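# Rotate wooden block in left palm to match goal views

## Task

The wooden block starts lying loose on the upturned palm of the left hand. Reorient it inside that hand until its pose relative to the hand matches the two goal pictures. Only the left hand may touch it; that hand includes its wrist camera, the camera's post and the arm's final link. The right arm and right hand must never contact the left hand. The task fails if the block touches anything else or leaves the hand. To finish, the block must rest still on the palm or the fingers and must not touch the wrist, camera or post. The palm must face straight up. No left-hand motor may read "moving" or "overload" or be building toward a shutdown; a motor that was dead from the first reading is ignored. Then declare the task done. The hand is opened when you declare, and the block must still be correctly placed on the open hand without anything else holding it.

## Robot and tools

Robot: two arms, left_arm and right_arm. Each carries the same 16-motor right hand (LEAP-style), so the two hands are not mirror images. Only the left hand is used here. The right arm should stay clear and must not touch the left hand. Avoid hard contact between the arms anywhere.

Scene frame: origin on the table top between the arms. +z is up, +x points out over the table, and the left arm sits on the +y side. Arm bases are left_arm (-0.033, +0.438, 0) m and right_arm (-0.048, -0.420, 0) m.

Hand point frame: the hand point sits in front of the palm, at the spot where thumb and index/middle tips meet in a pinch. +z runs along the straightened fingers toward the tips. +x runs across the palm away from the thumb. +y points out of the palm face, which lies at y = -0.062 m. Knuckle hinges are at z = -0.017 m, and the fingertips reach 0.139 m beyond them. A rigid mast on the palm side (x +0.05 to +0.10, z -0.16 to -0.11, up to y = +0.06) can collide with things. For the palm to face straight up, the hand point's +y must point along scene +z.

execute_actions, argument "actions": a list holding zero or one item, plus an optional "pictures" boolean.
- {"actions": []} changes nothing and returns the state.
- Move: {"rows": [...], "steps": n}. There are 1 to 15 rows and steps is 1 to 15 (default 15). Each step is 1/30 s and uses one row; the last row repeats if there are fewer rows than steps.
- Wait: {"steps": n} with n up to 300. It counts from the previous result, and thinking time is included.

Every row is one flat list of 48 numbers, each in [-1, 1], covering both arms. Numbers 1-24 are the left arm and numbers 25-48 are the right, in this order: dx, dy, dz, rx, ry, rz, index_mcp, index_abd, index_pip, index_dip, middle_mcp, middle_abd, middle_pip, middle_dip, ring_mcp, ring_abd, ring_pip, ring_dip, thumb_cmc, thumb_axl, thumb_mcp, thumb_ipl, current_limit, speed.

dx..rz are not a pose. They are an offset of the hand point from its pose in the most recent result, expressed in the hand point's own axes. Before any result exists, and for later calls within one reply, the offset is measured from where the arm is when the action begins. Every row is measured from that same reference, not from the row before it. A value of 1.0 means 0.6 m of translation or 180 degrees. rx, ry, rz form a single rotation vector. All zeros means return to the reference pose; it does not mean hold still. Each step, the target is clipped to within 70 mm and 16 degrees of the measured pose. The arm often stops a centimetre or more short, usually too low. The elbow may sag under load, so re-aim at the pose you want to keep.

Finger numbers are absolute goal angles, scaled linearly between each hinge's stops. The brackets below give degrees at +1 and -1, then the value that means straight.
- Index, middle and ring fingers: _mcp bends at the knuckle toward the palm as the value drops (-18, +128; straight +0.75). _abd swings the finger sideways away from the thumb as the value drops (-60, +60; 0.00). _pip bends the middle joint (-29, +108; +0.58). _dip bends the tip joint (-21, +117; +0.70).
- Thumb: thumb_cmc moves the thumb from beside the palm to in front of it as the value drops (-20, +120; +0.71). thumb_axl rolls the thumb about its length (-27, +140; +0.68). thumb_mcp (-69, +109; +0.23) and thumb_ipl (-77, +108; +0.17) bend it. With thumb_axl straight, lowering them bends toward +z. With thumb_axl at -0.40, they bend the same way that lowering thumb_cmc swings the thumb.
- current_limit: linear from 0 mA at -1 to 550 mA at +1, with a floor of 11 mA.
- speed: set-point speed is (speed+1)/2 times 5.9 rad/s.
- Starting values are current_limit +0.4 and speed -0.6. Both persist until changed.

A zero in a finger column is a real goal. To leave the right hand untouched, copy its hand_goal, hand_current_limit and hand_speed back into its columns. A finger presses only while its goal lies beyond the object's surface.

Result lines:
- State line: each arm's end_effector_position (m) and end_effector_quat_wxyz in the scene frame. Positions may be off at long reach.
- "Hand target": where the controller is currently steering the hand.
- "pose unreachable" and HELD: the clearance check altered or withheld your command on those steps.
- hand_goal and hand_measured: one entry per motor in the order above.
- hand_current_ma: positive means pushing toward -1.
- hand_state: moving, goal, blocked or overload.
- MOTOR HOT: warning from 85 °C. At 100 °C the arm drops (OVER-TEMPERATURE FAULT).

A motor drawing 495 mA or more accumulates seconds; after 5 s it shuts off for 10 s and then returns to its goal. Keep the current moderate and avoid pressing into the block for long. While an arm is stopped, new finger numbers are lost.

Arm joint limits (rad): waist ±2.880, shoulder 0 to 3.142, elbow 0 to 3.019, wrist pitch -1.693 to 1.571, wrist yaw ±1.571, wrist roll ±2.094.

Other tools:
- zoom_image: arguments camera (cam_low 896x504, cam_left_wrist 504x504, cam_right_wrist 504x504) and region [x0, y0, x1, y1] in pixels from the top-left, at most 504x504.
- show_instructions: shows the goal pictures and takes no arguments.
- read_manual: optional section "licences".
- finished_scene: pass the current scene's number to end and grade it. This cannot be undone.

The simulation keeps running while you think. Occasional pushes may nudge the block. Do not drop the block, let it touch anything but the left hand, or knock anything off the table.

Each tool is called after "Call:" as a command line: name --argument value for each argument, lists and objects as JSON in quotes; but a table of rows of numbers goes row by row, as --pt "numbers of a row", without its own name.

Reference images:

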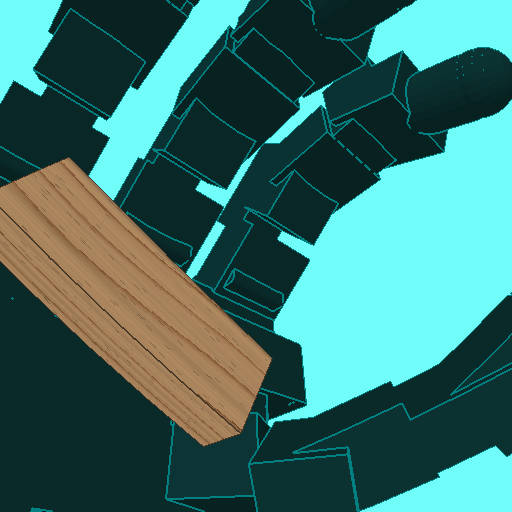

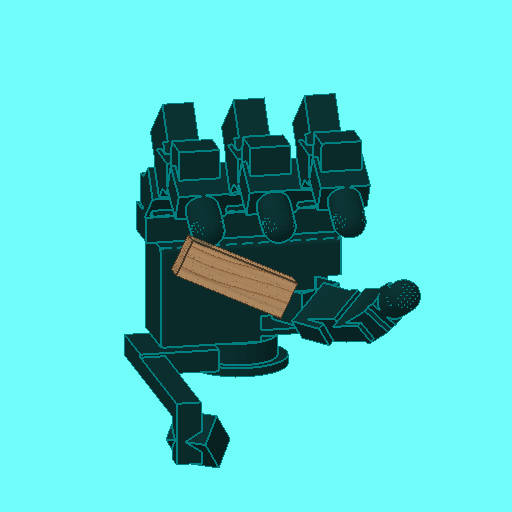

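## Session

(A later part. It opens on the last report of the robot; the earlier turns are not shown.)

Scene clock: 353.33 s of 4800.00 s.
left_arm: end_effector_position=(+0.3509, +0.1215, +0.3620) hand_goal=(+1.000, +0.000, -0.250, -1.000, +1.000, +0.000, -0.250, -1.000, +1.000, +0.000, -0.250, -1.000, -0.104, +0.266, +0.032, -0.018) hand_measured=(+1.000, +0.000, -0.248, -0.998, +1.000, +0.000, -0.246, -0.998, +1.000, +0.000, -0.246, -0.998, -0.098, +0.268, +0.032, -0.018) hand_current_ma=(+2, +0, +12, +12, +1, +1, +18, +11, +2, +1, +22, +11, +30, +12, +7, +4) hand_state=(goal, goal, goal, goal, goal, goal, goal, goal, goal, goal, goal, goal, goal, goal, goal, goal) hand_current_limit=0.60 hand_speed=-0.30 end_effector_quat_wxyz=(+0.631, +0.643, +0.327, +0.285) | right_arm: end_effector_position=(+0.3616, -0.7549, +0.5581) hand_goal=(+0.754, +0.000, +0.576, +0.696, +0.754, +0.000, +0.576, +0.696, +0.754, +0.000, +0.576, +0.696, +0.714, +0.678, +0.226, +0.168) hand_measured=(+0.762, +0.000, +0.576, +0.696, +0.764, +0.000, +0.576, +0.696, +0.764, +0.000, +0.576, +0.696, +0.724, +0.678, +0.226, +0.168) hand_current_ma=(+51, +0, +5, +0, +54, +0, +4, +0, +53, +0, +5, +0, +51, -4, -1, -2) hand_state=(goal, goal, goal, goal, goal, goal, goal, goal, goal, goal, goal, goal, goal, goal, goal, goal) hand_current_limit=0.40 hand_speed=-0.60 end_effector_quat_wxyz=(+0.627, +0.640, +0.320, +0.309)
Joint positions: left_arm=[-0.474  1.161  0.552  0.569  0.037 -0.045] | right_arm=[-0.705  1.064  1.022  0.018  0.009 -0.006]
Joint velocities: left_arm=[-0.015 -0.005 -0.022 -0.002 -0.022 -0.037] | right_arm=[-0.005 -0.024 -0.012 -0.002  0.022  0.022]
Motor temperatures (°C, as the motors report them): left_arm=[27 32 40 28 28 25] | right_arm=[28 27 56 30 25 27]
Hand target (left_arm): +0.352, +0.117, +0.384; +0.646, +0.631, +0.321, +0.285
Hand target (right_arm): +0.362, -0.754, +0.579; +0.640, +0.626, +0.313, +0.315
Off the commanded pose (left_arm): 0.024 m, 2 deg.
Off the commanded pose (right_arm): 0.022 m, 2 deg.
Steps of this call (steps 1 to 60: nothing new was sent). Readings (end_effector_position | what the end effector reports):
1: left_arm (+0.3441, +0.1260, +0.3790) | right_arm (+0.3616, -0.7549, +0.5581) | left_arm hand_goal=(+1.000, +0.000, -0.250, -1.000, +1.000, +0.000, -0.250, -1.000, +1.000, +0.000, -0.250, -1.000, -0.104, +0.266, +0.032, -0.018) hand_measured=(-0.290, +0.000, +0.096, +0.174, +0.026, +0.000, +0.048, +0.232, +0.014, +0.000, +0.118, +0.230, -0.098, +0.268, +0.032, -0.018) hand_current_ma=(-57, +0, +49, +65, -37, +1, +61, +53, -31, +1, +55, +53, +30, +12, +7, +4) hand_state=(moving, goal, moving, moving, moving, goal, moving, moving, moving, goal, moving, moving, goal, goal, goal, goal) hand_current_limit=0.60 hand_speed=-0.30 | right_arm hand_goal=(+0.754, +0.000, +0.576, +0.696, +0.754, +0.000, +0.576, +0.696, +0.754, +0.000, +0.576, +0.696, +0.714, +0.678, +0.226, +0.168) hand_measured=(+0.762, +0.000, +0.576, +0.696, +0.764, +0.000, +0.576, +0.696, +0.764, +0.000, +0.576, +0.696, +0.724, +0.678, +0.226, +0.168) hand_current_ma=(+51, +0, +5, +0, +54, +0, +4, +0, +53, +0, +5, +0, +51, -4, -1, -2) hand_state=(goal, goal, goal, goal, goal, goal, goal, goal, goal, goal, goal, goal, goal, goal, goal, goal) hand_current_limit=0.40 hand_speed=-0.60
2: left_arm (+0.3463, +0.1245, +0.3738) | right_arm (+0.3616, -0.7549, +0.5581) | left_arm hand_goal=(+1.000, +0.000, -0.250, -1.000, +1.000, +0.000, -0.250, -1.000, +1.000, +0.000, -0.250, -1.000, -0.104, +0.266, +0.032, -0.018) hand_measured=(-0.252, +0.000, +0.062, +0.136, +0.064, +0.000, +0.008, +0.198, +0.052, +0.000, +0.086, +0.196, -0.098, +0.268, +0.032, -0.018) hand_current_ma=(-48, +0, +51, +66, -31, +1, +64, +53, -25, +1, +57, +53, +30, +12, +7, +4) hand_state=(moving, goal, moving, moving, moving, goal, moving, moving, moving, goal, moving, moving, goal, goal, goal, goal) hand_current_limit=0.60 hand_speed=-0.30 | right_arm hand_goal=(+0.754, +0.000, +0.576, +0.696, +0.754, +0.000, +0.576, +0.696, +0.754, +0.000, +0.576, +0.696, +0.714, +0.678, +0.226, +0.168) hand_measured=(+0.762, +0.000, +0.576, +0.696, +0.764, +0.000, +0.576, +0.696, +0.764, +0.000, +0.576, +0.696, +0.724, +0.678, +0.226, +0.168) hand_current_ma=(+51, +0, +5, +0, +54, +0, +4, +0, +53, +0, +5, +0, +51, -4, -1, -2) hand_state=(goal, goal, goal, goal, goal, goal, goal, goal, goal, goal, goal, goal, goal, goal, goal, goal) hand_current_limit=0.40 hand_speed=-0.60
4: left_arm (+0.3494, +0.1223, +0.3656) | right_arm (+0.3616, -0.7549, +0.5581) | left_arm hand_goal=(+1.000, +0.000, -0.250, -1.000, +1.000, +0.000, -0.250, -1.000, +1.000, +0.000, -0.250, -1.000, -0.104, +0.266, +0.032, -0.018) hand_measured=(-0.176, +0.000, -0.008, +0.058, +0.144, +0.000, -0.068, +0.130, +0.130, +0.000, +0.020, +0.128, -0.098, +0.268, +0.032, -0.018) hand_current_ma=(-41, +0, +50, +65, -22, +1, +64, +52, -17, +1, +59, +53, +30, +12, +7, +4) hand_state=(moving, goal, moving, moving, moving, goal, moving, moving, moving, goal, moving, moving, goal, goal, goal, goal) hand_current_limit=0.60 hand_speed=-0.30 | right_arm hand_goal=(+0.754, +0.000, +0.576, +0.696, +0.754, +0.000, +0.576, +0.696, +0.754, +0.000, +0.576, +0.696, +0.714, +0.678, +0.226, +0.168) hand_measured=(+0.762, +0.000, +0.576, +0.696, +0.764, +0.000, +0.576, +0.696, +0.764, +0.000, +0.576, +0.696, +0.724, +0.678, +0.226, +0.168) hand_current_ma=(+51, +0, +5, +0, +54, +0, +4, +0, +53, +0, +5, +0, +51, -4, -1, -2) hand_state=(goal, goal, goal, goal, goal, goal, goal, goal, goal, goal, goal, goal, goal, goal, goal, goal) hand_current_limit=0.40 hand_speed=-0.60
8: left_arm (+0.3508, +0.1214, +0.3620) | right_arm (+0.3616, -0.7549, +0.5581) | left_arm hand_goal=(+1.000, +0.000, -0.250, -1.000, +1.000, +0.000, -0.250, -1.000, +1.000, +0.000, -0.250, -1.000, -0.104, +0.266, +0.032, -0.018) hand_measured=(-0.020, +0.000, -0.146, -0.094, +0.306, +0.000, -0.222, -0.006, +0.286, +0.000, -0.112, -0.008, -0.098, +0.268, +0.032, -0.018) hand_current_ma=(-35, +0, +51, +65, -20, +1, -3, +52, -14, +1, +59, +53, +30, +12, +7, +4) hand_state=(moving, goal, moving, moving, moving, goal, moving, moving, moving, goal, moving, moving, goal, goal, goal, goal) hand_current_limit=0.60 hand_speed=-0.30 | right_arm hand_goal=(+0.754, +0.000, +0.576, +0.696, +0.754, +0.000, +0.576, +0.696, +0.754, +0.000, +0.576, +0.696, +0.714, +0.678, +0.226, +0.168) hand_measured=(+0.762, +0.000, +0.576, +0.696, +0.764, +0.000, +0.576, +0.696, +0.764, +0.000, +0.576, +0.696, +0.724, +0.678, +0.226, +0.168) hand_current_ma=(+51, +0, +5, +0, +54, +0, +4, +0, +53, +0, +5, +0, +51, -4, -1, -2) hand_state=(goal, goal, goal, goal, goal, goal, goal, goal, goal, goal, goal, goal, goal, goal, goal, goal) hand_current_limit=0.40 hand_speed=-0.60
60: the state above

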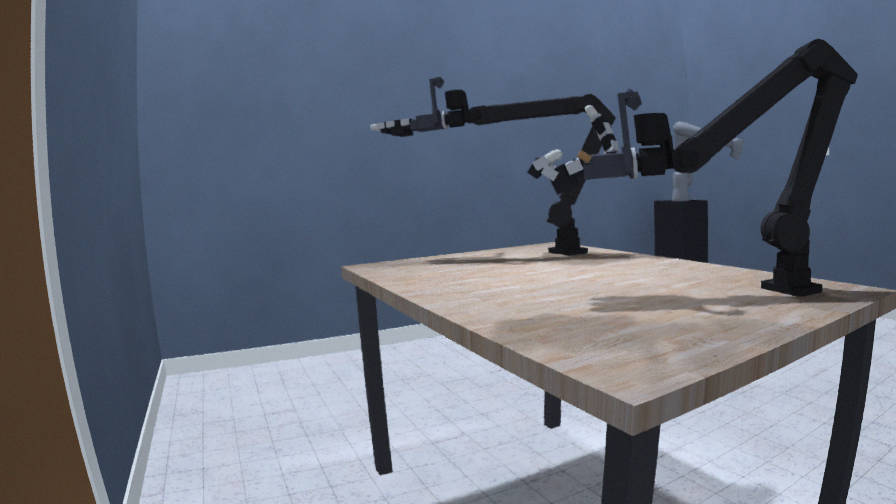

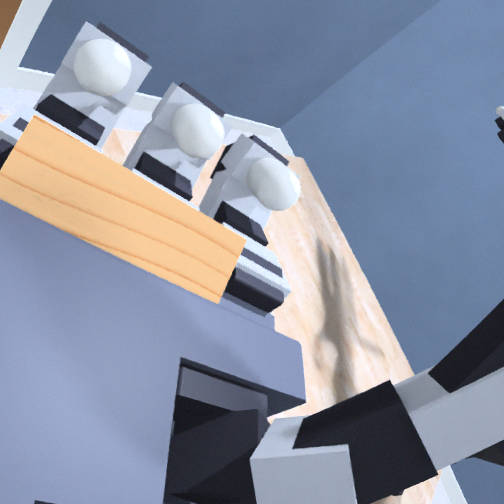

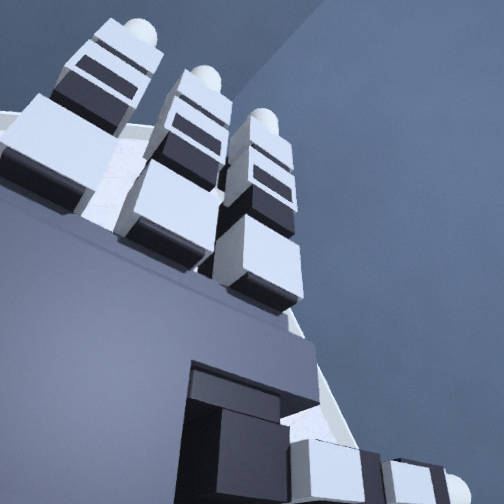

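Call:
execute_actions --actions '[{"rows": [[0, 0.037, 0, -0.0135, 0, 0, 1.0, 0, -1.0, -0.6, 1.0, 0, -1.0, -0.6, 1.0, 0, -1.0, -0.6, -0.104, 0.266, 0.032, -0.018, 0.6, -0.5, 0, 0.036, 0, -0.0135, 0, 0, 0.754, 0, 0.576, 0.696, 0.754, 0, 0.576, 0.696, 0.754, 0, 0.576, 0.696, 0.714, 0.678, 0.226, 0.168, 0.4, -0.6]], "steps": 15}]' --pictures false

Call:
execute_actions --actions '[{"steps": 30}]'

Scene clock: 358.53 s of 4800.00 s.
left_arm: end_effector_position=(+0.3509, +0.1215, +0.3620) hand_goal=(+1.000, +0.000, -1.000, -0.600, +1.000, +0.000, -1.000, -0.600, +1.000, +0.000, -1.000, -0.600, -0.104, +0.266, +0.032, -0.018) hand_measured=(+1.000, +0.000, -0.660, -0.606, +1.000, +0.000, -0.710, -0.608, +1.000, +0.000, -0.648, -0.608, -0.098, +0.268, +0.032, -0.018) hand_current_ma=(+2, +0, +63, -19, +1, +1, +69, -11, +2, +1, +62, -11, +30, +12, +7, +4) hand_state=(goal, goal, moving, moving, goal, goal, moving, moving, goal, goal, moving, moving, goal, goal, goal, goal) hand_current_limit=0.60 hand_speed=-0.50 end_effector_quat_wxyz=(+0.631, +0.643, +0.327, +0.285) | right_arm: end_effector_position=(+0.3616, -0.7549, +0.5581) hand_goal=(+0.754, +0.000, +0.576, +0.696, +0.754, +0.000, +0.576, +0.696, +0.754, +0.000, +0.576, +0.696, +0.714, +0.678, +0.226, +0.168) hand_measured=(+0.762, +0.000, +0.576, +0.696, +0.764, +0.000, +0.576, +0.696, +0.764, +0.000, +0.576, +0.696, +0.724, +0.678, +0.226, +0.168) hand_current_ma=(+51, +0, +5, +0, +54, +0, +4, +0, +53, +0, +5, +0, +51, -4, -1, -2) hand_state=(goal, goal, goal, goal, goal, goal, goal, goal, goal, goal, goal, goal, goal, goal, goal, goal) hand_current_limit=0.40 hand_speed=-0.60 end_effector_quat_wxyz=(+0.627, +0.640, +0.320, +0.309)
Joint positions: left_arm=[-0.474  1.161  0.552  0.569  0.037 -0.045] | right_arm=[-0.705  1.064  1.022  0.018  0.009 -0.006]
Joint velocities: left_arm=[-0.005 -0.015  0.007  0.007 -0.007  0.037] | right_arm=[-0.005 -0.005  0.007 -0.012  0.007 -0.007]
Motor temperatures (°C, as the motors report them): left_arm=[27 32 42 28 28 25] | right_arm=[28 27 57 30 25 27]
Hand target (left_arm): +0.352, +0.122, +0.384; +0.645, +0.629, +0.321, +0.292
Hand target (right_arm): +0.362, -0.754, +0.579; +0.640, +0.626, +0.313, +0.315
Off the commanded pose (left_arm): 0.022 m, 2 deg.
Off the commanded pose (right_arm): 0.022 m, 2 deg.
Steps of this call (steps 1 to 141: nothing new was sent; steps 142 to 156: all 15 steps of this action). Readings (end_effector_position | what the end effector reports):
142: left_arm (+0.3509, +0.1215, +0.3620) | right_arm (+0.3616, -0.7549, +0.5581) | left_arm hand_goal=(+1.000, +0.000, -1.000, -0.600, +1.000, +0.000, -1.000, -0.600, +1.000, +0.000, -1.000, -0.600, -0.104, +0.266, +0.032, -0.018) hand_measured=(+1.000, +0.000, -0.248, -0.998, +1.000, +0.000, -0.246, -0.998, +1.000, +0.000, -0.246, -0.998, -0.098, +0.268, +0.032, -0.018) hand_current_ma=(+2, +0, +12, +12, +1, +1, +18, +11, +2, +1, +22, +11, +30, +12, +7, +4) hand_state=(goal, goal, moving, moving, goal, goal, moving, moving, goal, goal, moving, moving, goal, goal, goal, goal) hand_current_limit=0.60 hand_speed=-0.50 | right_arm hand_goal=(+0.754, +0.000, +0.576, +0.696, +0.754, +0.000, +0.576, +0.696, +0.754, +0.000, +0.576, +0.696, +0.714, +0.678, +0.226, +0.168) hand_measured=(+0.762, +0.000, +0.576, +0.696, +0.764, +0.000, +0.576, +0.696, +0.764, +0.000, +0.576, +0.696, +0.724, +0.678, +0.226, +0.168) hand_current_ma=(+51, +0, +5, +0, +54, +0, +4, +0, +53, +0, +5, +0, +51, -4, -1, -2) hand_state=(goal, goal, goal, goal, goal, goal, goal, goal, goal, goal, goal, goal, goal, goal, goal, goal) hand_current_limit=0.40 hand_speed=-0.60
143: left_arm (+0.3509, +0.1215, +0.3620) | right_arm (+0.3616, -0.7549, +0.5581) | left_arm hand_goal=(+1.000, +0.000, -1.000, -0.600, +1.000, +0.000, -1.000, -0.600, +1.000, +0.000, -1.000, -0.600, -0.104, +0.266, +0.032, -0.018) hand_measured=(+1.000, +0.000, -0.248, -0.998, +1.000, +0.000, -0.246, -0.998, +1.000, +0.000, -0.246, -0.998, -0.098, +0.268, +0.032, -0.018) hand_current_ma=(+2, +0, +98, -71, +1, +1, +95, -78, +2, +1, +106, -78, +30, +12, +7, +4) hand_state=(goal, goal, moving, moving, goal, goal, moving, moving, goal, goal, moving, moving, goal, goal, goal, goal) hand_current_limit=0.60 hand_speed=-0.50 | right_arm hand_goal=(+0.754, +0.000, +0.576, +0.696, +0.754, +0.000, +0.576, +0.696, +0.754, +0.000, +0.576, +0.696, +0.714, +0.678, +0.226, +0.168) hand_measured=(+0.762, +0.000, +0.576, +0.696, +0.764, +0.000, +0.576, +0.696, +0.764, +0.000, +0.576, +0.696, +0.724, +0.678, +0.226, +0.168) hand_current_ma=(+51, +0, +5, +0, +54, +0, +4, +0, +53, +0, +5, +0, +51, -4, -1, -2) hand_state=(goal, goal, goal, goal, goal, goal, goal, goal, goal, goal, goal, goal, goal, goal, goal, goal) hand_current_limit=0.40 hand_speed=-0.60
145: left_arm (+0.3509, +0.1215, +0.3620) | right_arm (+0.3616, -0.7549, +0.5581) | left_arm hand_goal=(+1.000, +0.000, -1.000, -0.600, +1.000, +0.000, -1.000, -0.600, +1.000, +0.000, -1.000, -0.600, -0.104, +0.266, +0.032, -0.018) hand_measured=(+1.000, +0.000, -0.298, -0.948, +1.000, +0.000, -0.300, -0.946, +1.000, +0.000, -0.296, -0.946, -0.098, +0.268, +0.032, -0.018) hand_current_ma=(+2, +0, +69, -72, +1, +1, +70, -54, +2, +1, +73, -54, +30, +12, +7, +4) hand_state=(goal, goal, moving, moving, goal, goal, moving, moving, goal, goal, moving, moving, goal, goal, goal, goal) hand_current_limit=0.60 hand_speed=-0.50 | right_arm hand_goal=(+0.754, +0.000, +0.576, +0.696, +0.754, +0.000, +0.576, +0.696, +0.754, +0.000, +0.576, +0.696, +0.714, +0.678, +0.226, +0.168) hand_measured=(+0.762, +0.000, +0.576, +0.696, +0.764, +0.000, +0.576, +0.696, +0.764, +0.000, +0.576, +0.696, +0.724, +0.678, +0.226, +0.168) hand_current_ma=(+51, +0, +5, +0, +54, +0, +4, +0, +53, +0, +5, +0, +51, -4, -1, -2) hand_state=(goal, goal, goal, goal, goal, goal, goal, goal, goal, goal, goal, goal, goal, goal, goal, goal) hand_current_limit=0.40 hand_speed=-0.60
149: left_arm (+0.3509, +0.1215, +0.3620) | right_arm (+0.3616, -0.7549, +0.5581) | left_arm hand_goal=(+1.000, +0.000, -1.000, -0.600, +1.000, +0.000, -1.000, -0.600, +1.000, +0.000, -1.000, -0.600, -0.104, +0.266, +0.032, -0.018) hand_measured=(+1.000, +0.000, -0.428, -0.800, +1.000, +0.000, -0.446, -0.816, +1.000, +0.000, -0.422, -0.816, -0.098, +0.268, +0.032, -0.018) hand_current_ma=(+2, +0, +67, -73, +1, +1, +73, -57, +2, +1, +67, -57, +30, +12, +7, +4) hand_state=(goal, goal, moving, moving, goal, goal, moving, moving, goal, goal, moving, moving, goal, goal, goal, goal) hand_current_limit=0.60 hand_speed=-0.50 | right_arm hand_goal=(+0.754, +0.000, +0.576, +0.696, +0.754, +0.000, +0.576, +0.696, +0.754, +0.000, +0.576, +0.696, +0.714, +0.678, +0.226, +0.168) hand_measured=(+0.762, +0.000, +0.576, +0.696, +0.764, +0.000, +0.576, +0.696, +0.764, +0.000, +0.576, +0.696, +0.724, +0.678, +0.226, +0.168) hand_current_ma=(+51, +0, +5, +0, +54, +0, +4, +0, +53, +0, +5, +0, +51, -4, -1, -2) hand_state=(goal, goal, goal, goal, goal, goal, goal, goal, goal, goal, goal, goal, goal, goal, goal, goal) hand_current_limit=0.40 hand_speed=-0.60
156: the state above

Scene clock: 359.53 s of 4800.00 s.
left_arm: end_effector_position=(+0.3509, +0.1215, +0.3620) hand_goal=(+1.000, +0.000, -1.000, -0.600, +1.000, +0.000, -1.000, -0.600, +1.000, +0.000, -1.000, -0.600, -0.104, +0.266, +0.032, -0.018) hand_measured=(+1.000, +0.000, -0.998, -0.604, +1.000, +0.000, -0.998, -0.604, +1.000, +0.000, -0.998, -0.604, -0.098, +0.268, +0.032, -0.018) hand_current_ma=(+2, +0, +13, -22, +1, +1, +13, -20, +2, +1, +13, -20, +30, +12, +7, +4) hand_state=(goal, goal, goal, goal, goal, goal, goal, goal, goal, goal, goal, goal, goal, goal, goal, goal) hand_current_limit=0.60 hand_speed=-0.50 end_effector_quat_wxyz=(+0.631, +0.643, +0.327, +0.285) | right_arm: end_effector_position=(+0.3616, -0.7549, +0.5581) hand_goal=(+0.754, +0.000, +0.576, +0.696, +0.754, +0.000, +0.576, +0.696, +0.754, +0.000, +0.576, +0.696, +0.714, +0.678, +0.226, +0.168) hand_measured=(+0.762, +0.000, +0.576, +0.696, +0.764, +0.000, +0.576, +0.696, +0.764, +0.000, +0.576, +0.696, +0.724, +0.678, +0.226, +0.168) hand_current_ma=(+51, +0, +5, +0, +54, +0, +4, +0, +53, +0, +5, +0, +51, -4, -1, -2) hand_state=(goal, goal, goal, goal, goal, goal, goal, goal, goal, goal, goal, goal, goal, goal, goal, goal) hand_current_limit=0.40 hand_speed=-0.60 end_effector_quat_wxyz=(+0.627, +0.640, +0.320, +0.309)
Joint positions: left_arm=[-0.474  1.161  0.552  0.569  0.037 -0.045] | right_arm=[-0.705  1.064  1.022  0.018  0.009 -0.006]
Joint velocities: left_arm=[-0.005  0.005  0.002 -0.007 -0.037  0.007] | right_arm=[-0.005 -0.015  0.017 -0.007 -0.11  -0.022]
Motor temperatures (°C, as the motors report them): left_arm=[27 32 42 28 28 25] | right_arm=[28 27 57 30 25 27]
Hand target (left_arm): +0.352, +0.122, +0.384; +0.645, +0.629, +0.321, +0.292
Hand target (right_arm): +0.362, -0.754, +0.579; +0.640, +0.626, +0.313, +0.315
Off the commanded pose (left_arm): 0.022 m, 2 deg.
Off the commanded pose (right_arm): 0.022 m, 2 deg.
Steps of this call (steps 1 to 30: nothing new was sent). Readings (end_effector_position | what the end effector reports):
1: left_arm (+0.3509, +0.1215, +0.3620) | right_arm (+0.3616, -0.7549, +0.5581) | left_arm hand_goal=(+1.000, +0.000, -1.000, -0.600, +1.000, +0.000, -1.000, -0.600, +1.000, +0.000, -1.000, -0.600, -0.104, +0.266, +0.032, -0.018) hand_measured=(+1.000, +0.000, -0.694, -0.604, +1.000, +0.000, -0.748, -0.604, +1.000, +0.000, -0.682, -0.604, -0.098, +0.268, +0.032, -0.018) hand_current_ma=(+2, +0, +62, -21, +1, +1, +68, -17, +2, +1, +61, -17, +30, +12, +7, +4) hand_state=(goal, goal, moving, moving, goal, goal, moving, moving, goal, goal, moving, moving, goal, goal, goal, goal) hand_current_limit=0.60 hand_speed=-0.50 | right_arm hand_goal=(+0.754, +0.000, +0.576, +0.696, +0.754, +0.000, +0.576, +0.696, +0.754, +0.000, +0.576, +0.696, +0.714, +0.678, +0.226, +0.168) hand_measured=(+0.762, +0.000, +0.576, +0.696, +0.764, +0.000, +0.576, +0.696, +0.764, +0.000, +0.576, +0.696, +0.724, +0.678, +0.226, +0.168) hand_current_ma=(+51, +0, +5, +0, +54, +0, +4, +0, +53, +0, +5, +0, +51, -4, -1, -2) hand_state=(goal, goal, goal, goal, goal, goal, goal, goal, goal, goal, goal, goal, goal, goal, goal, goal) hand_current_limit=0.40 hand_speed=-0.60
2: left_arm (+0.3509, +0.1215, +0.3620) | right_arm (+0.3616, -0.7549, +0.5581) | left_arm hand_goal=(+1.000, +0.000, -1.000, -0.600, +1.000, +0.000, -1.000, -0.600, +1.000, +0.000, -1.000, -0.600, -0.104, +0.266, +0.032, -0.018) hand_measured=(+1.000, +0.000, -0.728, -0.604, +1.000, +0.000, -0.786, -0.604, +1.000, +0.000, -0.714, -0.604, -0.098, +0.268, +0.032, -0.018) hand_current_ma=(+2, +0, +61, -22, +1, +1, +67, -19, +2, +1, +60, -19, +30, +12, +7, +4) hand_state=(goal, goal, moving, goal, goal, goal, moving, moving, goal, goal, moving, moving, goal, goal, goal, goal) hand_current_limit=0.60 hand_speed=-0.50 | right_arm hand_goal=(+0.754, +0.000, +0.576, +0.696, +0.754, +0.000, +0.576, +0.696, +0.754, +0.000, +0.576, +0.696, +0.714, +0.678, +0.226, +0.168) hand_measured=(+0.762, +0.000, +0.576, +0.696, +0.764, +0.000, +0.576, +0.696, +0.764, +0.000, +0.576, +0.696, +0.724, +0.678, +0.226, +0.168) hand_current_ma=(+51, +0, +5, +0, +54, +0, +4, +0, +53, +0, +5, +0, +51, -4, -1, -2) hand_state=(goal, goal, goal, goal, goal, goal, goal, goal, goal, goal, goal, goal, goal, goal, goal, goal) hand_current_limit=0.40 hand_speed=-0.60
4: left_arm (+0.3509, +0.1215, +0.3620) | right_arm (+0.3616, -0.7549, +0.5581) | left_arm hand_goal=(+1.000, +0.000, -1.000, -0.600, +1.000, +0.000, -1.000, -0.600, +1.000, +0.000, -1.000, -0.600, -0.104, +0.266, +0.032, -0.018) hand_measured=(+1.000, +0.000, -0.794, -0.604, +1.000, +0.000, -0.864, -0.604, +1.000, +0.000, -0.780, -0.604, -0.098, +0.268, +0.032, -0.018) hand_current_ma=(+2, +0, +59, -22, +1, +1, +64, -20, +2, +1, +58, -20, +30, +12, +7, +4) hand_state=(goal, goal, moving, goal, goal, goal, moving, goal, goal, goal, moving, goal, goal, goal, goal, goal) hand_current_limit=0.60 hand_speed=-0.50 | right_arm hand_goal=(+0.754, +0.000, +0.576, +0.696, +0.754, +0.000, +0.576, +0.696, +0.754, +0.000, +0.576, +0.696, +0.714, +0.678, +0.226, +0.168) hand_measured=(+0.762, +0.000, +0.576, +0.696, +0.764, +0.000, +0.576, +0.696, +0.764, +0.000, +0.576, +0.696, +0.724, +0.678, +0.226, +0.168) hand_current_ma=(+51, +0, +5, +0, +54, +0, +4, +0, +53, +0, +5, +0, +51, -4, -1, -2) hand_state=(goal, goal, goal, goal, goal, goal, goal, goal, goal, goal, goal, goal, goal, goal, goal, goal) hand_current_limit=0.40 hand_speed=-0.60
8: left_arm (+0.3509, +0.1215, +0.3620) | right_arm (+0.3616, -0.7549, +0.5581) | left_arm hand_goal=(+1.000, +0.000, -1.000, -0.600, +1.000, +0.000, -1.000, -0.600, +1.000, +0.000, -1.000, -0.600, -0.104, +0.266, +0.032, -0.018) hand_measured=(+1.000, +0.000, -0.930, -0.604, +1.000, +0.000, -0.990, -0.604, +1.000, +0.000, -0.910, -0.604, -0.098, +0.268, +0.032, -0.018) hand_current_ma=(+2, +0, +55, -22, +1, +1, +3, -20, +2, +1, +54, -20, +30, +12, +7, +4) hand_state=(goal, goal, moving, goal, goal, goal, moving, goal, goal, goal, moving, goal, goal, goal, goal, goal) hand_current_limit=0.60 hand_speed=-0.50 | right_arm hand_goal=(+0.754, +0.000, +0.576, +0.696, +0.754, +0.000, +0.576, +0.696, +0.754, +0.000, +0.576, +0.696, +0.714, +0.678, +0.226, +0.168) hand_measured=(+0.762, +0.000, +0.576, +0.696, +0.764, +0.000, +0.576, +0.696, +0.764, +0.000, +0.576, +0.696, +0.724, +0.678, +0.226, +0.168) hand_current_ma=(+51, +0, +5, +0, +54, +0, +4, +0, +53, +0, +5, +0, +51, -4, -1, -2) hand_state=(goal, goal, goal, goal, goal, goal, goal, goal, goal, goal, goal, goal, goal, goal, goal, goal) hand_current_limit=0.40 hand_speed=-0.60
30: the state above

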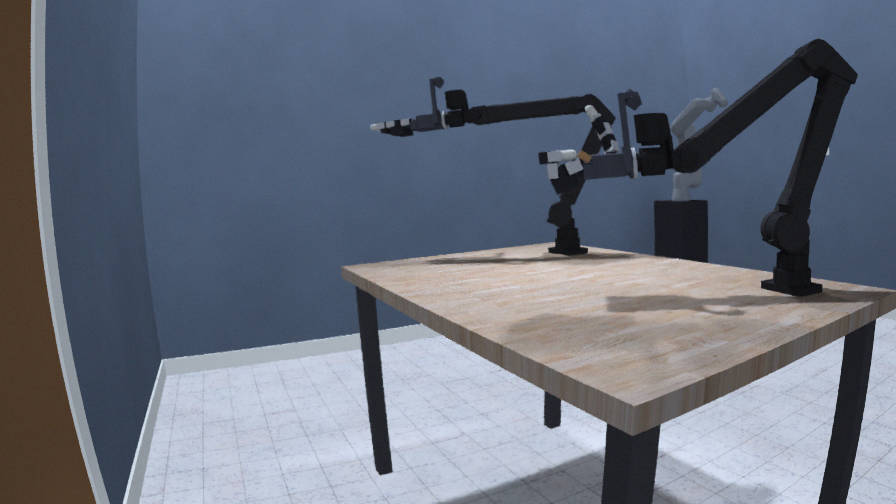

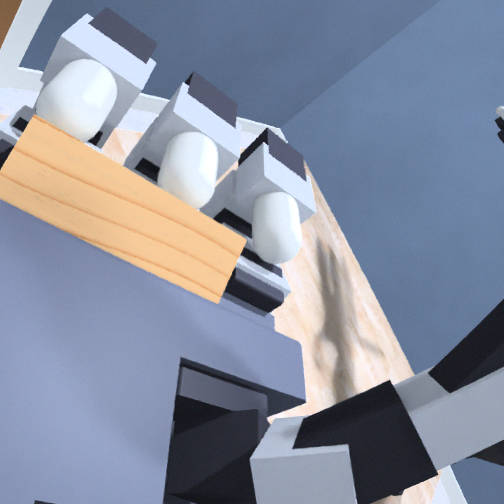

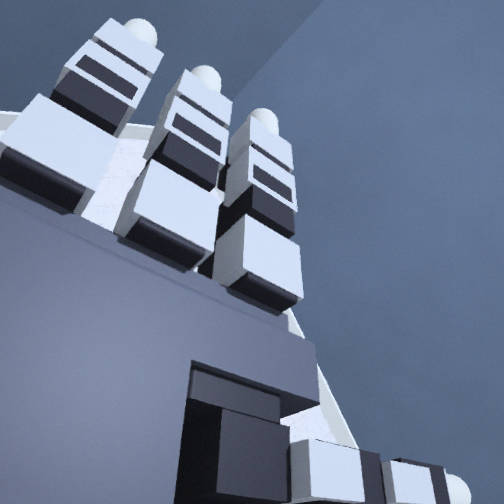

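Call:
execute_actions --actions '[{"rows": [[0, 0.037, 0, -0.0135, 0, 0, 0.4, 0, -1.0, -0.2, 0.4, 0, -1.0, -0.2, 0.4, 0, -1.0, -0.2, -0.104, 0.266, 0.032, -0.018, 0.6, -0.3, 0, 0.036, 0, -0.0135, 0, 0, 0.754, 0, 0.576, 0.696, 0.754, 0, 0.576, 0.696, 0.754, 0, 0.576, 0.696, 0.714, 0.678, 0.226, 0.168, 0.4, -0.6]], "steps": 15}]' --pictures false

Call:
execute_actions --actions '[{"steps": 15}]' --pictures false

Call:
execute_actions --actions '[{"rows": [[0, 0.037, 0, -0.0135, 0, 0, 0.4, 0, -1.0, -0.2, 0.4, 0, -1.0, -0.7, 0.4, 0, -1.0, -0.7, -0.104, 0.266, 0.032, -0.018, 0.6, -0.3, 0, 0.036, 0, -0.0135, 0, 0, 0.754, 0, 0.576, 0.696, 0.754, 0, 0.576, 0.696, 0.754, 0, 0.576, 0.696, 0.714, 0.678, 0.226, 0.168, 0.4, -0.6]], "steps": 15}]'

Scene clock: 375.10 s of 4800.00 s.
left_arm: end_effector_position=(+0.3509, +0.1215, +0.3620) hand_goal=(+0.400, +0.000, -1.000, -0.200, +0.400, +0.000, -1.000, -0.200, +0.400, +0.000, -1.000, -0.200, -0.104, +0.266, +0.032, -0.018) hand_measured=(+0.640, +0.000, -0.998, -0.206, +0.644, +0.000, -0.998, -0.208, +0.648, +0.000, -0.998, -0.208, -0.098, +0.268, +0.032, -0.018) hand_current_ma=(+141, +0, +7, -20, +146, +1, +7, -12, +137, +1, +7, -12, +30, +12, +7, +4) hand_state=(moving, goal, goal, moving, moving, goal, goal, moving, moving, goal, goal, moving, goal, goal, goal, goal) hand_current_limit=0.60 hand_speed=-0.30 end_effector_quat_wxyz=(+0.631, +0.643, +0.327, +0.285) | right_arm: end_effector_position=(+0.3616, -0.7549, +0.5581) hand_goal=(+0.754, +0.000, +0.576, +0.696, +0.754, +0.000, +0.576, +0.696, +0.754, +0.000, +0.576, +0.696, +0.714, +0.678, +0.226, +0.168) hand_measured=(+0.762, +0.000, +0.576, +0.696, +0.764, +0.000, +0.576, +0.696, +0.764, +0.000, +0.576, +0.696, +0.724, +0.678, +0.226, +0.168) hand_current_ma=(+51, +0, +5, +0, +54, +0, +4, +0, +53, +0, +5, +0, +51, -4, -1, -2) hand_state=(goal, goal, goal, goal, goal, goal, goal, goal, goal, goal, goal, goal, goal, goal, goal, goal) hand_current_limit=0.40 hand_speed=-0.60 end_effector_quat_wxyz=(+0.627, +0.640, +0.320, +0.309)
Joint positions: left_arm=[-0.474  1.161  0.552  0.569  0.037 -0.045] | right_arm=[-0.705  1.064  1.022  0.018  0.009 -0.006]
Joint velocities: left_arm=[ 0.005 -0.024 -0.027 -0.002  0.051 -0.022] | right_arm=[-0.005  0.005 -0.002 -0.002  0.037 -0.007]
Motor temperatures (°C, as the motors report them): left_arm=[27 32 45 28 28 25] | right_arm=[28 27 57 30 25 27]
Hand target (left_arm): +0.352, +0.122, +0.384; +0.645, +0.629, +0.321, +0.292
Hand target (right_arm): +0.362, -0.754, +0.579; +0.640, +0.626, +0.313, +0.315
Off the commanded pose (left_arm): 0.022 m, 2 deg.
Off the commanded pose (right_arm): 0.022 m, 2 deg.
Steps of this call (steps 1 to 452: nothing new was sent; steps 453 to 467: all 15 steps of this action). Readings (end_effector_position | what the end effector reports):
453: left_arm (+0.3509, +0.1215, +0.3620) | right_arm (+0.3616, -0.7549, +0.5581) | left_arm hand_goal=(+0.400, +0.000, -1.000, -0.200, +0.400, +0.000, -1.000, -0.200, +0.400, +0.000, -1.000, -0.200, -0.104, +0.266, +0.032, -0.018) hand_measured=(+1.000, +0.000, -0.998, -0.604, +1.000, +0.000, -0.998, -0.604, +1.000, +0.000, -0.998, -0.604, -0.098, +0.268, +0.032, -0.018) hand_current_ma=(+1, +0, +13, -22, +1, +1, +13, -20, +2, +1, +13, -20, +30, +12, +7, +4) hand_state=(moving, goal, goal, moving, moving, goal, goal, moving, moving, goal, goal, moving, goal, goal, goal, goal) hand_current_limit=0.60 hand_speed=-0.30 | right_arm hand_goal=(+0.754, +0.000, +0.576, +0.696, +0.754, +0.000, +0.576, +0.696, +0.754, +0.000, +0.576, +0.696, +0.714, +0.678, +0.226, +0.168) hand_measured=(+0.762, +0.000, +0.576, +0.696, +0.764, +0.000, +0.576, +0.696, +0.764, +0.000, +0.576, +0.696, +0.724, +0.678, +0.226, +0.168) hand_current_ma=(+51, +0, +5, +0, +54, +0, +4, +0, +53, +0, +5, +0, +51, -4, -1, -2) hand_state=(goal, goal, goal, goal, goal, goal, goal, goal, goal, goal, goal, goal, goal, goal, goal, goal) hand_current_limit=0.40 hand_speed=-0.60
454: left_arm (+0.3509, +0.1215, +0.3620) | right_arm (+0.3616, -0.7549, +0.5581) | left_arm hand_goal=(+0.400, +0.000, -1.000, -0.200, +0.400, +0.000, -1.000, -0.200, +0.400, +0.000, -1.000, -0.200, -0.104, +0.266, +0.032, -0.018) hand_measured=(+1.000, +0.000, -0.998, -0.604, +1.000, +0.000, -0.998, -0.602, +1.000, +0.000, -0.998, -0.602, -0.098, +0.268, +0.032, -0.018) hand_current_ma=(+120, +0, +13, -125, +121, +1, +13, -130, +124, +1, +13, -129, +30, +12, +7, +4) hand_state=(moving, goal, goal, moving, moving, goal, goal, moving, moving, goal, goal, moving, goal, goal, goal, goal) hand_current_limit=0.60 hand_speed=-0.30 | right_arm hand_goal=(+0.754, +0.000, +0.576, +0.696, +0.754, +0.000, +0.576, +0.696, +0.754, +0.000, +0.576, +0.696, +0.714, +0.678, +0.226, +0.168) hand_measured=(+0.762, +0.000, +0.576, +0.696, +0.764, +0.000, +0.576, +0.696, +0.764, +0.000, +0.576, +0.696, +0.724, +0.678, +0.226, +0.168) hand_current_ma=(+51, +0, +5, +0, +54, +0, +4, +0, +53, +0, +5, +0, +51, -4, -1, -2) hand_state=(goal, goal, goal, goal, goal, goal, goal, goal, goal, goal, goal, goal, goal, goal, goal, goal) hand_current_limit=0.40 hand_speed=-0.60
456: left_arm (+0.3509, +0.1215, +0.3620) | right_arm (+0.3616, -0.7549, +0.5581) | left_arm hand_goal=(+0.400, +0.000, -1.000, -0.200, +0.400, +0.000, -1.000, -0.200, +0.400, +0.000, -1.000, -0.200, -0.104, +0.266, +0.032, -0.018) hand_measured=(+0.954, +0.000, -0.998, -0.542, +0.956, +0.000, -0.998, -0.546, +0.954, +0.000, -0.998, -0.546, -0.098, +0.268, +0.032, -0.018) hand_current_ma=(+143, +0, +13, -85, +147, +1, +13, -91, +143, +1, +12, -91, +30, +12, +7, +4) hand_state=(moving, goal, goal, moving, moving, goal, goal, moving, moving, goal, goal, moving, goal, goal, goal, goal) hand_current_limit=0.60 hand_speed=-0.30 | right_arm hand_goal=(+0.754, +0.000, +0.576, +0.696, +0.754, +0.000, +0.576, +0.696, +0.754, +0.000, +0.576, +0.696, +0.714, +0.678, +0.226, +0.168) hand_measured=(+0.762, +0.000, +0.576, +0.696, +0.764, +0.000, +0.576, +0.696, +0.764, +0.000, +0.576, +0.696, +0.724, +0.678, +0.226, +0.168) hand_current_ma=(+51, +0, +5, +0, +54, +0, +4, +0, +53, +0, +5, +0, +51, -4, -1, -2) hand_state=(goal, goal, goal, goal, goal, goal, goal, goal, goal, goal, goal, goal, goal, goal, goal, goal) hand_current_limit=0.40 hand_speed=-0.60
460: left_arm (+0.3509, +0.1215, +0.3620) | right_arm (+0.3616, -0.7549, +0.5581) | left_arm hand_goal=(+0.400, +0.000, -1.000, -0.200, +0.400, +0.000, -1.000, -0.200, +0.400, +0.000, -1.000, -0.200, -0.104, +0.266, +0.032, -0.018) hand_measured=(+0.840, +0.000, -0.998, -0.394, +0.844, +0.000, -0.998, -0.414, +0.844, +0.000, -0.998, -0.412, -0.098, +0.268, +0.032, -0.018) hand_current_ma=(+145, +0, +11, -75, +149, +1, +11, -68, +140, +1, +11, -68, +30, +12, +7, +4) hand_state=(moving, goal, goal, moving, moving, goal, goal, moving, moving, goal, goal, moving, goal, goal, goal, goal) hand_current_limit=0.60 hand_speed=-0.30 | right_arm hand_goal=(+0.754, +0.000, +0.576, +0.696, +0.754, +0.000, +0.576, +0.696, +0.754, +0.000, +0.576, +0.696, +0.714, +0.678, +0.226, +0.168) hand_measured=(+0.762, +0.000, +0.576, +0.696, +0.764, +0.000, +0.576, +0.696, +0.764, +0.000, +0.576, +0.696, +0.724, +0.678, +0.226, +0.168) hand_current_ma=(+51, +0, +5, +0, +54, +0, +4, +0, +53, +0, +5, +0, +51, -4, -1, -2) hand_state=(goal, goal, goal, goal, goal, goal, goal, goal, goal, goal, goal, goal, goal, goal, goal, goal) hand_current_limit=0.40 hand_speed=-0.60
467: the state above

Scene clock: 375.60 s of 4800.00 s.
left_arm: end_effector_position=(+0.3509, +0.1215, +0.3620) hand_goal=(+0.400, +0.000, -1.000, -0.200, +0.400, +0.000, -1.000, -0.200, +0.400, +0.000, -1.000, -0.200, -0.104, +0.266, +0.032, -0.018) hand_measured=(+0.416, +0.000, -1.000, -0.204, +0.418, +0.000, -1.000, -0.204, +0.416, +0.000, -1.000, -0.204, -0.098, +0.268, +0.032, -0.018) hand_current_ma=(+89, +0, +3, -22, +93, +1, +3, -20, +88, +1, +3, -20, +30, +12, +7, +4) hand_state=(goal, goal, goal, goal, goal, goal, goal, goal, goal, goal, goal, goal, goal, goal, goal, goal) hand_current_limit=0.60 hand_speed=-0.30 end_effector_quat_wxyz=(+0.631, +0.643, +0.327, +0.285) | right_arm: end_effector_position=(+0.3616, -0.7549, +0.5581) hand_goal=(+0.754, +0.000, +0.576, +0.696, +0.754, +0.000, +0.576, +0.696, +0.754, +0.000, +0.576, +0.696, +0.714, +0.678, +0.226, +0.168) hand_measured=(+0.762, +0.000, +0.576, +0.696, +0.764, +0.000, +0.576, +0.696, +0.764, +0.000, +0.576, +0.696, +0.724, +0.678, +0.226, +0.168) hand_current_ma=(+51, +0, +5, +0, +54, +0, +4, +0, +53, +0, +5, +0, +51, -4, -1, -2) hand_state=(goal, goal, goal, goal, goal, goal, goal, goal, goal, goal, goal, goal, goal, goal, goal, goal) hand_current_limit=0.40 hand_speed=-0.60 end_effector_quat_wxyz=(+0.627, +0.640, +0.320, +0.309)
Joint positions: left_arm=[-0.474  1.161  0.552  0.569  0.037 -0.045] | right_arm=[-0.705  1.064  1.022  0.018  0.009 -0.006]
Joint velocities: left_arm=[ 0.005 -0.005 -0.007 -0.017 -0.007  0.022] | right_arm=[-0.024 -0.015 -0.002 -0.012  0.007 -0.037]
Motor temperatures (°C, as the motors report them): left_arm=[27 32 45 28 28 25] | right_arm=[28 27 57 30 25 27]
Hand target (left_arm): +0.352, +0.122, +0.384; +0.645, +0.629, +0.321, +0.292
Hand target (right_arm): +0.362, -0.754, +0.579; +0.640, +0.626, +0.313, +0.315
Off the commanded pose (left_arm): 0.022 m, 2 deg.
Off the commanded pose (right_arm): 0.022 m, 2 deg.
Steps of this call (steps 1 to 15: nothing new was sent). Readings (end_effector_position | what the end effector reports):
1: left_arm (+0.3509, +0.1215, +0.3620) | right_arm (+0.3616, -0.7549, +0.5581) | left_arm hand_goal=(+0.400, +0.000, -1.000, -0.200, +0.400, +0.000, -1.000, -0.200, +0.400, +0.000, -1.000, -0.200, -0.104, +0.266, +0.032, -0.018) hand_measured=(+0.610, +0.000, -0.998, -0.204, +0.616, +0.000, -0.998, -0.204, +0.620, +0.000, -0.998, -0.204, -0.098, +0.268, +0.032, -0.018) hand_current_ma=(+141, +0, +7, -22, +146, +1, +7, -18, +137, +1, +7, -18, +30, +12, +7, +4) hand_state=(moving, goal, goal, moving, moving, goal, goal, moving, moving, goal, goal, moving, goal, goal, goal, goal) hand_current_limit=0.60 hand_speed=-0.30 | right_arm hand_goal=(+0.754, +0.000, +0.576, +0.696, +0.754, +0.000, +0.576, +0.696, +0.754, +0.000, +0.576, +0.696, +0.714, +0.678, +0.226, +0.168) hand_measured=(+0.762, +0.000, +0.576, +0.696, +0.764, +0.000, +0.576, +0.696, +0.764, +0.000, +0.576, +0.696, +0.724, +0.678, +0.226, +0.168) hand_current_ma=(+51, +0, +5, +0, +54, +0, +4, +0, +53, +0, +5, +0, +51, -4, -1, -2) hand_state=(goal, goal, goal, goal, goal, goal, goal, goal, goal, goal, goal, goal, goal, goal, goal, goal) hand_current_limit=0.40 hand_speed=-0.60
2: left_arm (+0.3509, +0.1215, +0.3620) | right_arm (+0.3616, -0.7549, +0.5581) | left_arm hand_goal=(+0.400, +0.000, -1.000, -0.200, +0.400, +0.000, -1.000, -0.200, +0.400, +0.000, -1.000, -0.200, -0.104, +0.266, +0.032, -0.018) hand_measured=(+0.582, +0.000, -0.998, -0.204, +0.588, +0.000, -0.998, -0.204, +0.592, +0.000, -0.998, -0.204, -0.098, +0.268, +0.032, -0.018) hand_current_ma=(+138, +0, +6, -22, +143, +1, +6, -20, +134, +1, +6, -20, +30, +12, +7, +4) hand_state=(moving, goal, goal, goal, moving, goal, goal, moving, moving, goal, goal, moving, goal, goal, goal, goal) hand_current_limit=0.60 hand_speed=-0.30 | right_arm hand_goal=(+0.754, +0.000, +0.576, +0.696, +0.754, +0.000, +0.576, +0.696, +0.754, +0.000, +0.576, +0.696, +0.714, +0.678, +0.226, +0.168) hand_measured=(+0.762, +0.000, +0.576, +0.696, +0.764, +0.000, +0.576, +0.696, +0.764, +0.000, +0.576, +0.696, +0.724, +0.678, +0.226, +0.168) hand_current_ma=(+51, +0, +5, +0, +54, +0, +4, +0, +53, +0, +5, +0, +51, -4, -1, -2) hand_state=(goal, goal, goal, goal, goal, goal, goal, goal, goal, goal, goal, goal, goal, goal, goal, goal) hand_current_limit=0.40 hand_speed=-0.60
4: left_arm (+0.3509, +0.1215, +0.3620) | right_arm (+0.3616, -0.7549, +0.5581) | left_arm hand_goal=(+0.400, +0.000, -1.000, -0.200, +0.400, +0.000, -1.000, -0.200, +0.400, +0.000, -1.000, -0.200, -0.104, +0.266, +0.032, -0.018) hand_measured=(+0.522, +0.000, -0.998, -0.204, +0.530, +0.000, -0.998, -0.204, +0.536, +0.000, -0.998, -0.204, -0.098, +0.268, +0.032, -0.018) hand_current_ma=(+137, +0, +5, -22, +141, +1, +5, -21, +133, +1, +5, -21, +30, +12, +7, +4) hand_state=(moving, goal, goal, goal, moving, goal, goal, goal, moving, goal, goal, goal, goal, goal, goal, goal) hand_current_limit=0.60 hand_speed=-0.30 | right_arm hand_goal=(+0.754, +0.000, +0.576, +0.696, +0.754, +0.000, +0.576, +0.696, +0.754, +0.000, +0.576, +0.696, +0.714, +0.678, +0.226, +0.168) hand_measured=(+0.762, +0.000, +0.576, +0.696, +0.764, +0.000, +0.576, +0.696, +0.764, +0.000, +0.576, +0.696, +0.724, +0.678, +0.226, +0.168) hand_current_ma=(+51, +0, +5, +0, +54, +0, +4, +0, +53, +0, +5, +0, +51, -4, -1, -2) hand_state=(goal, goal, goal, goal, goal, goal, goal, goal, goal, goal, goal, goal, goal, goal, goal, goal) hand_current_limit=0.40 hand_speed=-0.60
8: left_arm (+0.3509, +0.1215, +0.3620) | right_arm (+0.3616, -0.7549, +0.5581) | left_arm hand_goal=(+0.400, +0.000, -1.000, -0.200, +0.400, +0.000, -1.000, -0.200, +0.400, +0.000, -1.000, -0.200, -0.104, +0.266, +0.032, -0.018) hand_measured=(+0.422, +0.000, -1.000, -0.204, +0.426, +0.000, -1.000, -0.204, +0.428, +0.000, -1.000, -0.204, -0.098, +0.268, +0.032, -0.018) hand_current_ma=(+75, +0, +3, -22, +77, +1, +3, -20, +71, +1, +3, -20, +30, +12, +7, +4) hand_state=(moving, goal, goal, goal, moving, goal, goal, goal, moving, goal, goal, goal, goal, goal, goal, goal) hand_current_limit=0.60 hand_speed=-0.30 | right_arm hand_goal=(+0.754, +0.000, +0.576, +0.696, +0.754, +0.000, +0.576, +0.696, +0.754, +0.000, +0.576, +0.696, +0.714, +0.678, +0.226, +0.168) hand_measured=(+0.762, +0.000, +0.576, +0.696, +0.764, +0.000, +0.576, +0.696, +0.764, +0.000, +0.576, +0.696, +0.724, +0.678, +0.226, +0.168) hand_current_ma=(+51, +0, +5, +0, +54, +0, +4, +0, +53, +0, +5, +0, +51, -4, -1, -2) hand_state=(goal, goal, goal, goal, goal, goal, goal, goal, goal, goal, goal, goal, goal, goal, goal, goal) hand_current_limit=0.40 hand_speed=-0.60
15: the state above

Scene clock: 376.10 s of 4800.00 s.
left_arm: end_effector_position=(+0.3509, +0.1215, +0.3620) hand_goal=(+0.400, +0.000, -1.000, -0.200, +0.400, +0.000, -1.000, -0.700, +0.400, +0.000, -1.000, -0.700, -0.104, +0.266, +0.032, -0.018) hand_measured=(+0.416, +0.000, -1.000, -0.204, +0.418, +0.000, -0.948, -0.394, +0.416, +0.000, -0.950, -0.392, -0.098, +0.268, +0.032, -0.018) hand_current_ma=(+89, +0, +3, -22, +93, +1, +273, +417, +88, +1, +308, +417, +30, +12, +7, +4) hand_state=(goal, goal, goal, goal, goal, goal, moving, moving, goal, goal, moving, moving, goal, goal, goal, goal) hand_current_limit=0.60 hand_speed=-0.30 end_effector_quat_wxyz=(+0.631, +0.643, +0.327, +0.285) | right_arm: end_effector_position=(+0.3616, -0.7549, +0.5581) hand_goal=(+0.754, +0.000, +0.576, +0.696, +0.754, +0.000, +0.576, +0.696, +0.754, +0.000, +0.576, +0.696, +0.714, +0.678, +0.226, +0.168) hand_measured=(+0.762, +0.000, +0.576, +0.696, +0.764, +0.000, +0.576, +0.696, +0.764, +0.000, +0.576, +0.696, +0.724, +0.678, +0.226, +0.168) hand_current_ma=(+51, +0, +5, +0, +54, +0, +4, +0, +53, +0, +5, +0, +51, -4, -1, -2) hand_state=(goal, goal, goal, goal, goal, goal, goal, goal, goal, goal, goal, goal, goal, goal, goal, goal) hand_current_limit=0.40 hand_speed=-0.60 end_effector_quat_wxyz=(+0.627, +0.640, +0.320, +0.309)
Joint positions: left_arm=[-0.474  1.161  0.552  0.569  0.037 -0.045] | right_arm=[-0.705  1.064  1.022  0.018  0.009 -0.006]
Joint velocities: left_arm=[-0.005  0.015  0.007 -0.007 -0.037 -0.022] | right_arm=[-0.005 -0.015  0.002 -0.002 -0.037  0.022]
Motor temperatures (°C, as the motors report them): left_arm=[27 32 45 28 28 25] | right_arm=[28 27 57 30 25 27]
Hand target (left_arm): +0.352, +0.122, +0.384; +0.645, +0.629, +0.321, +0.292
Hand target (right_arm): +0.362, -0.754, +0.579; +0.640, +0.626, +0.313, +0.315
Off the commanded pose (left_arm): 0.022 m, 2 deg.
Off the commanded pose (right_arm): 0.022 m, 2 deg.
Steps of this call (steps 1 to 15: all 15 steps of this action). Readings (end_effector_position | what the end effector reports):
1: left_arm (+0.3509, +0.1215, +0.3620) | right_arm (+0.3616, -0.7549, +0.5581) | left_arm hand_goal=(+0.400, +0.000, -1.000, -0.200, +0.400, +0.000, -1.000, -0.700, +0.400, +0.000, -1.000, -0.700, -0.104, +0.266, +0.032, -0.018) hand_measured=(+0.416, +0.000, -1.000, -0.204, +0.418, +0.000, -1.000, -0.204, +0.416, +0.000, -1.000, -0.204, -0.098, +0.268, +0.032, -0.018) hand_current_ma=(+89, +0, +3, -22, +93, +1, +3, -20, +88, +1, +3, -20, +30, +12, +7, +4) hand_state=(goal, goal, goal, goal, goal, goal, goal, moving, goal, goal, goal, moving, goal, goal, goal, goal) hand_current_limit=0.60 hand_speed=-0.30 | right_arm hand_goal=(+0.754, +0.000, +0.576, +0.696, +0.754, +0.000, +0.576, +0.696, +0.754, +0.000, +0.576, +0.696, +0.714, +0.678, +0.226, +0.168) hand_measured=(+0.762, +0.000, +0.576, +0.696, +0.764, +0.000, +0.576, +0.696, +0.764, +0.000, +0.576, +0.696, +0.724, +0.678, +0.226, +0.168) hand_current_ma=(+51, +0, +5, +0, +54, +0, +4, +0, +53, +0, +5, +0, +51, -4, -1, -2) hand_state=(goal, goal, goal, goal, goal, goal, goal, goal, goal, goal, goal, goal, goal, goal, goal, goal) hand_current_limit=0.40 hand_speed=-0.60
2: left_arm (+0.3509, +0.1215, +0.3620) | right_arm (+0.3616, -0.7549, +0.5581) | left_arm hand_goal=(+0.400, +0.000, -1.000, -0.200, +0.400, +0.000, -1.000, -0.700, +0.400, +0.000, -1.000, -0.700, -0.104, +0.266, +0.032, -0.018) hand_measured=(+0.416, +0.000, -1.000, -0.204, +0.418, +0.000, -1.000, -0.204, +0.416, +0.000, -1.000, -0.204, -0.098, +0.268, +0.032, -0.018) hand_current_ma=(+89, +0, +3, -22, +93, +1, +3, +100, +88, +1, +3, +100, +30, +12, +7, +4) hand_state=(goal, goal, goal, goal, goal, goal, goal, moving, goal, goal, goal, moving, goal, goal, goal, goal) hand_current_limit=0.60 hand_speed=-0.30 | right_arm hand_goal=(+0.754, +0.000, +0.576, +0.696, +0.754, +0.000, +0.576, +0.696, +0.754, +0.000, +0.576, +0.696, +0.714, +0.678, +0.226, +0.168) hand_measured=(+0.762, +0.000, +0.576, +0.696, +0.764, +0.000, +0.576, +0.696, +0.764, +0.000, +0.576, +0.696, +0.724, +0.678, +0.226, +0.168) hand_current_ma=(+51, +0, +5, +0, +54, +0, +4, +0, +53, +0, +5, +0, +51, -4, -1, -2) hand_state=(goal, goal, goal, goal, goal, goal, goal, goal, goal, goal, goal, goal, goal, goal, goal, goal) hand_current_limit=0.40 hand_speed=-0.60
4: left_arm (+0.3509, +0.1215, +0.3620) | right_arm (+0.3616, -0.7549, +0.5581) | left_arm hand_goal=(+0.400, +0.000, -1.000, -0.200, +0.400, +0.000, -1.000, -0.700, +0.400, +0.000, -1.000, -0.700, -0.104, +0.266, +0.032, -0.018) hand_measured=(+0.416, +0.000, -1.000, -0.204, +0.418, +0.000, -0.996, -0.256, +0.416, +0.000, -0.996, -0.256, -0.098, +0.268, +0.032, -0.018) hand_current_ma=(+89, +0, +3, -22, +93, +1, +57, +156, +88, +1, +60, +160, +30, +12, +7, +4) hand_state=(goal, goal, goal, goal, goal, goal, moving, moving, goal, goal, moving, moving, goal, goal, goal, goal) hand_current_limit=0.60 hand_speed=-0.30 | right_arm hand_goal=(+0.754, +0.000, +0.576, +0.696, +0.754, +0.000, +0.576, +0.696, +0.754, +0.000, +0.576, +0.696, +0.714, +0.678, +0.226, +0.168) hand_measured=(+0.762, +0.000, +0.576, +0.696, +0.764, +0.000, +0.576, +0.696, +0.764, +0.000, +0.576, +0.696, +0.724, +0.678, +0.226, +0.168) hand_current_ma=(+51, +0, +5, +0, +54, +0, +4, +0, +53, +0, +5, +0, +51, -4, -1, -2) hand_state=(goal, goal, goal, goal, goal, goal, goal, goal, goal, goal, goal, goal, goal, goal, goal, goal) hand_current_limit=0.40 hand_speed=-0.60
8: left_arm (+0.3509, +0.1215, +0.3620) | right_arm (+0.3616, -0.7549, +0.5581) | left_arm hand_goal=(+0.400, +0.000, -1.000, -0.200, +0.400, +0.000, -1.000, -0.700, +0.400, +0.000, -1.000, -0.700, -0.104, +0.266, +0.032, -0.018) hand_measured=(+0.416, +0.000, -1.000, -0.204, +0.418, +0.000, -0.974, -0.350, +0.416, +0.000, -0.976, -0.348, -0.098, +0.268, +0.032, -0.018) hand_current_ma=(+89, +0, +3, -22, +93, +1, +183, +298, +88, +1, +204, +304, +30, +12, +7, +4) hand_state=(goal, goal, goal, goal, goal, goal, moving, moving, goal, goal, moving, moving, goal, goal, goal, goal) hand_current_limit=0.60 hand_speed=-0.30 | right_arm hand_goal=(+0.754, +0.000, +0.576, +0.696, +0.754, +0.000, +0.576, +0.696, +0.754, +0.000, +0.576, +0.696, +0.714, +0.678, +0.226, +0.168) hand_measured=(+0.762, +0.000, +0.576, +0.696, +0.764, +0.000, +0.576, +0.696, +0.764, +0.000, +0.576, +0.696, +0.724, +0.678, +0.226, +0.168) hand_current_ma=(+51, +0, +5, +0, +54, +0, +4, +0, +53, +0, +5, +0, +51, -4, -1, -2) hand_state=(goal, goal, goal, goal, goal, goal, goal, goal, goal, goal, goal, goal, goal, goal, goal, goal) hand_current_limit=0.40 hand_speed=-0.60
15: the state above

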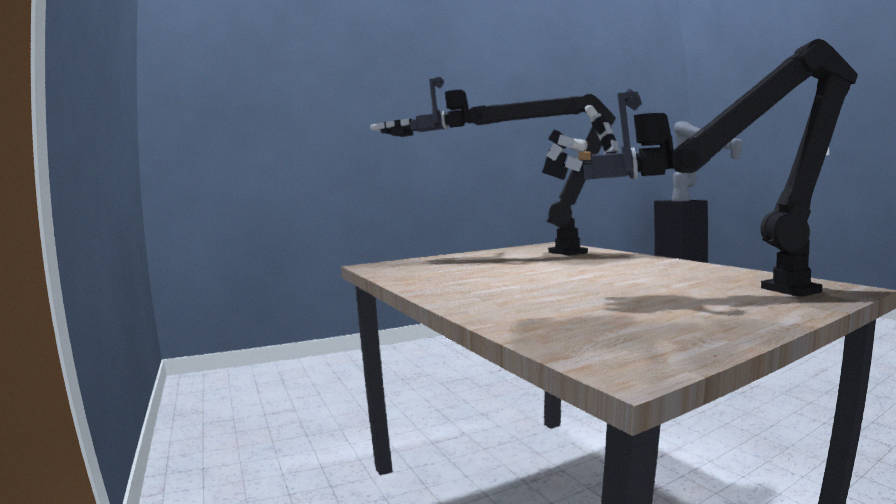

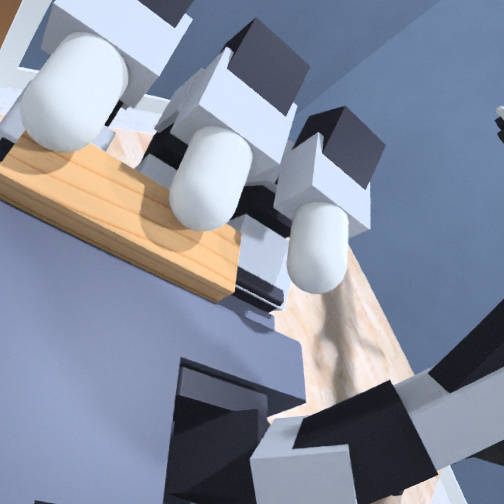

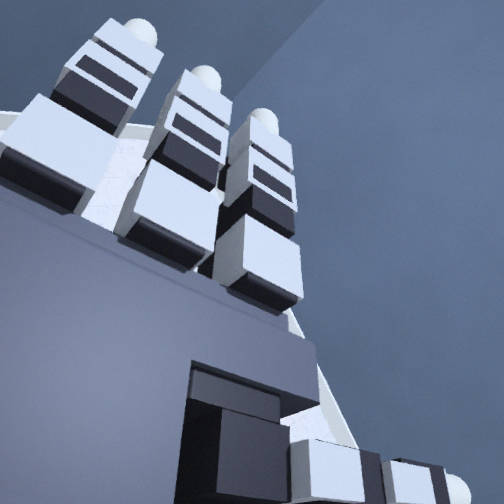

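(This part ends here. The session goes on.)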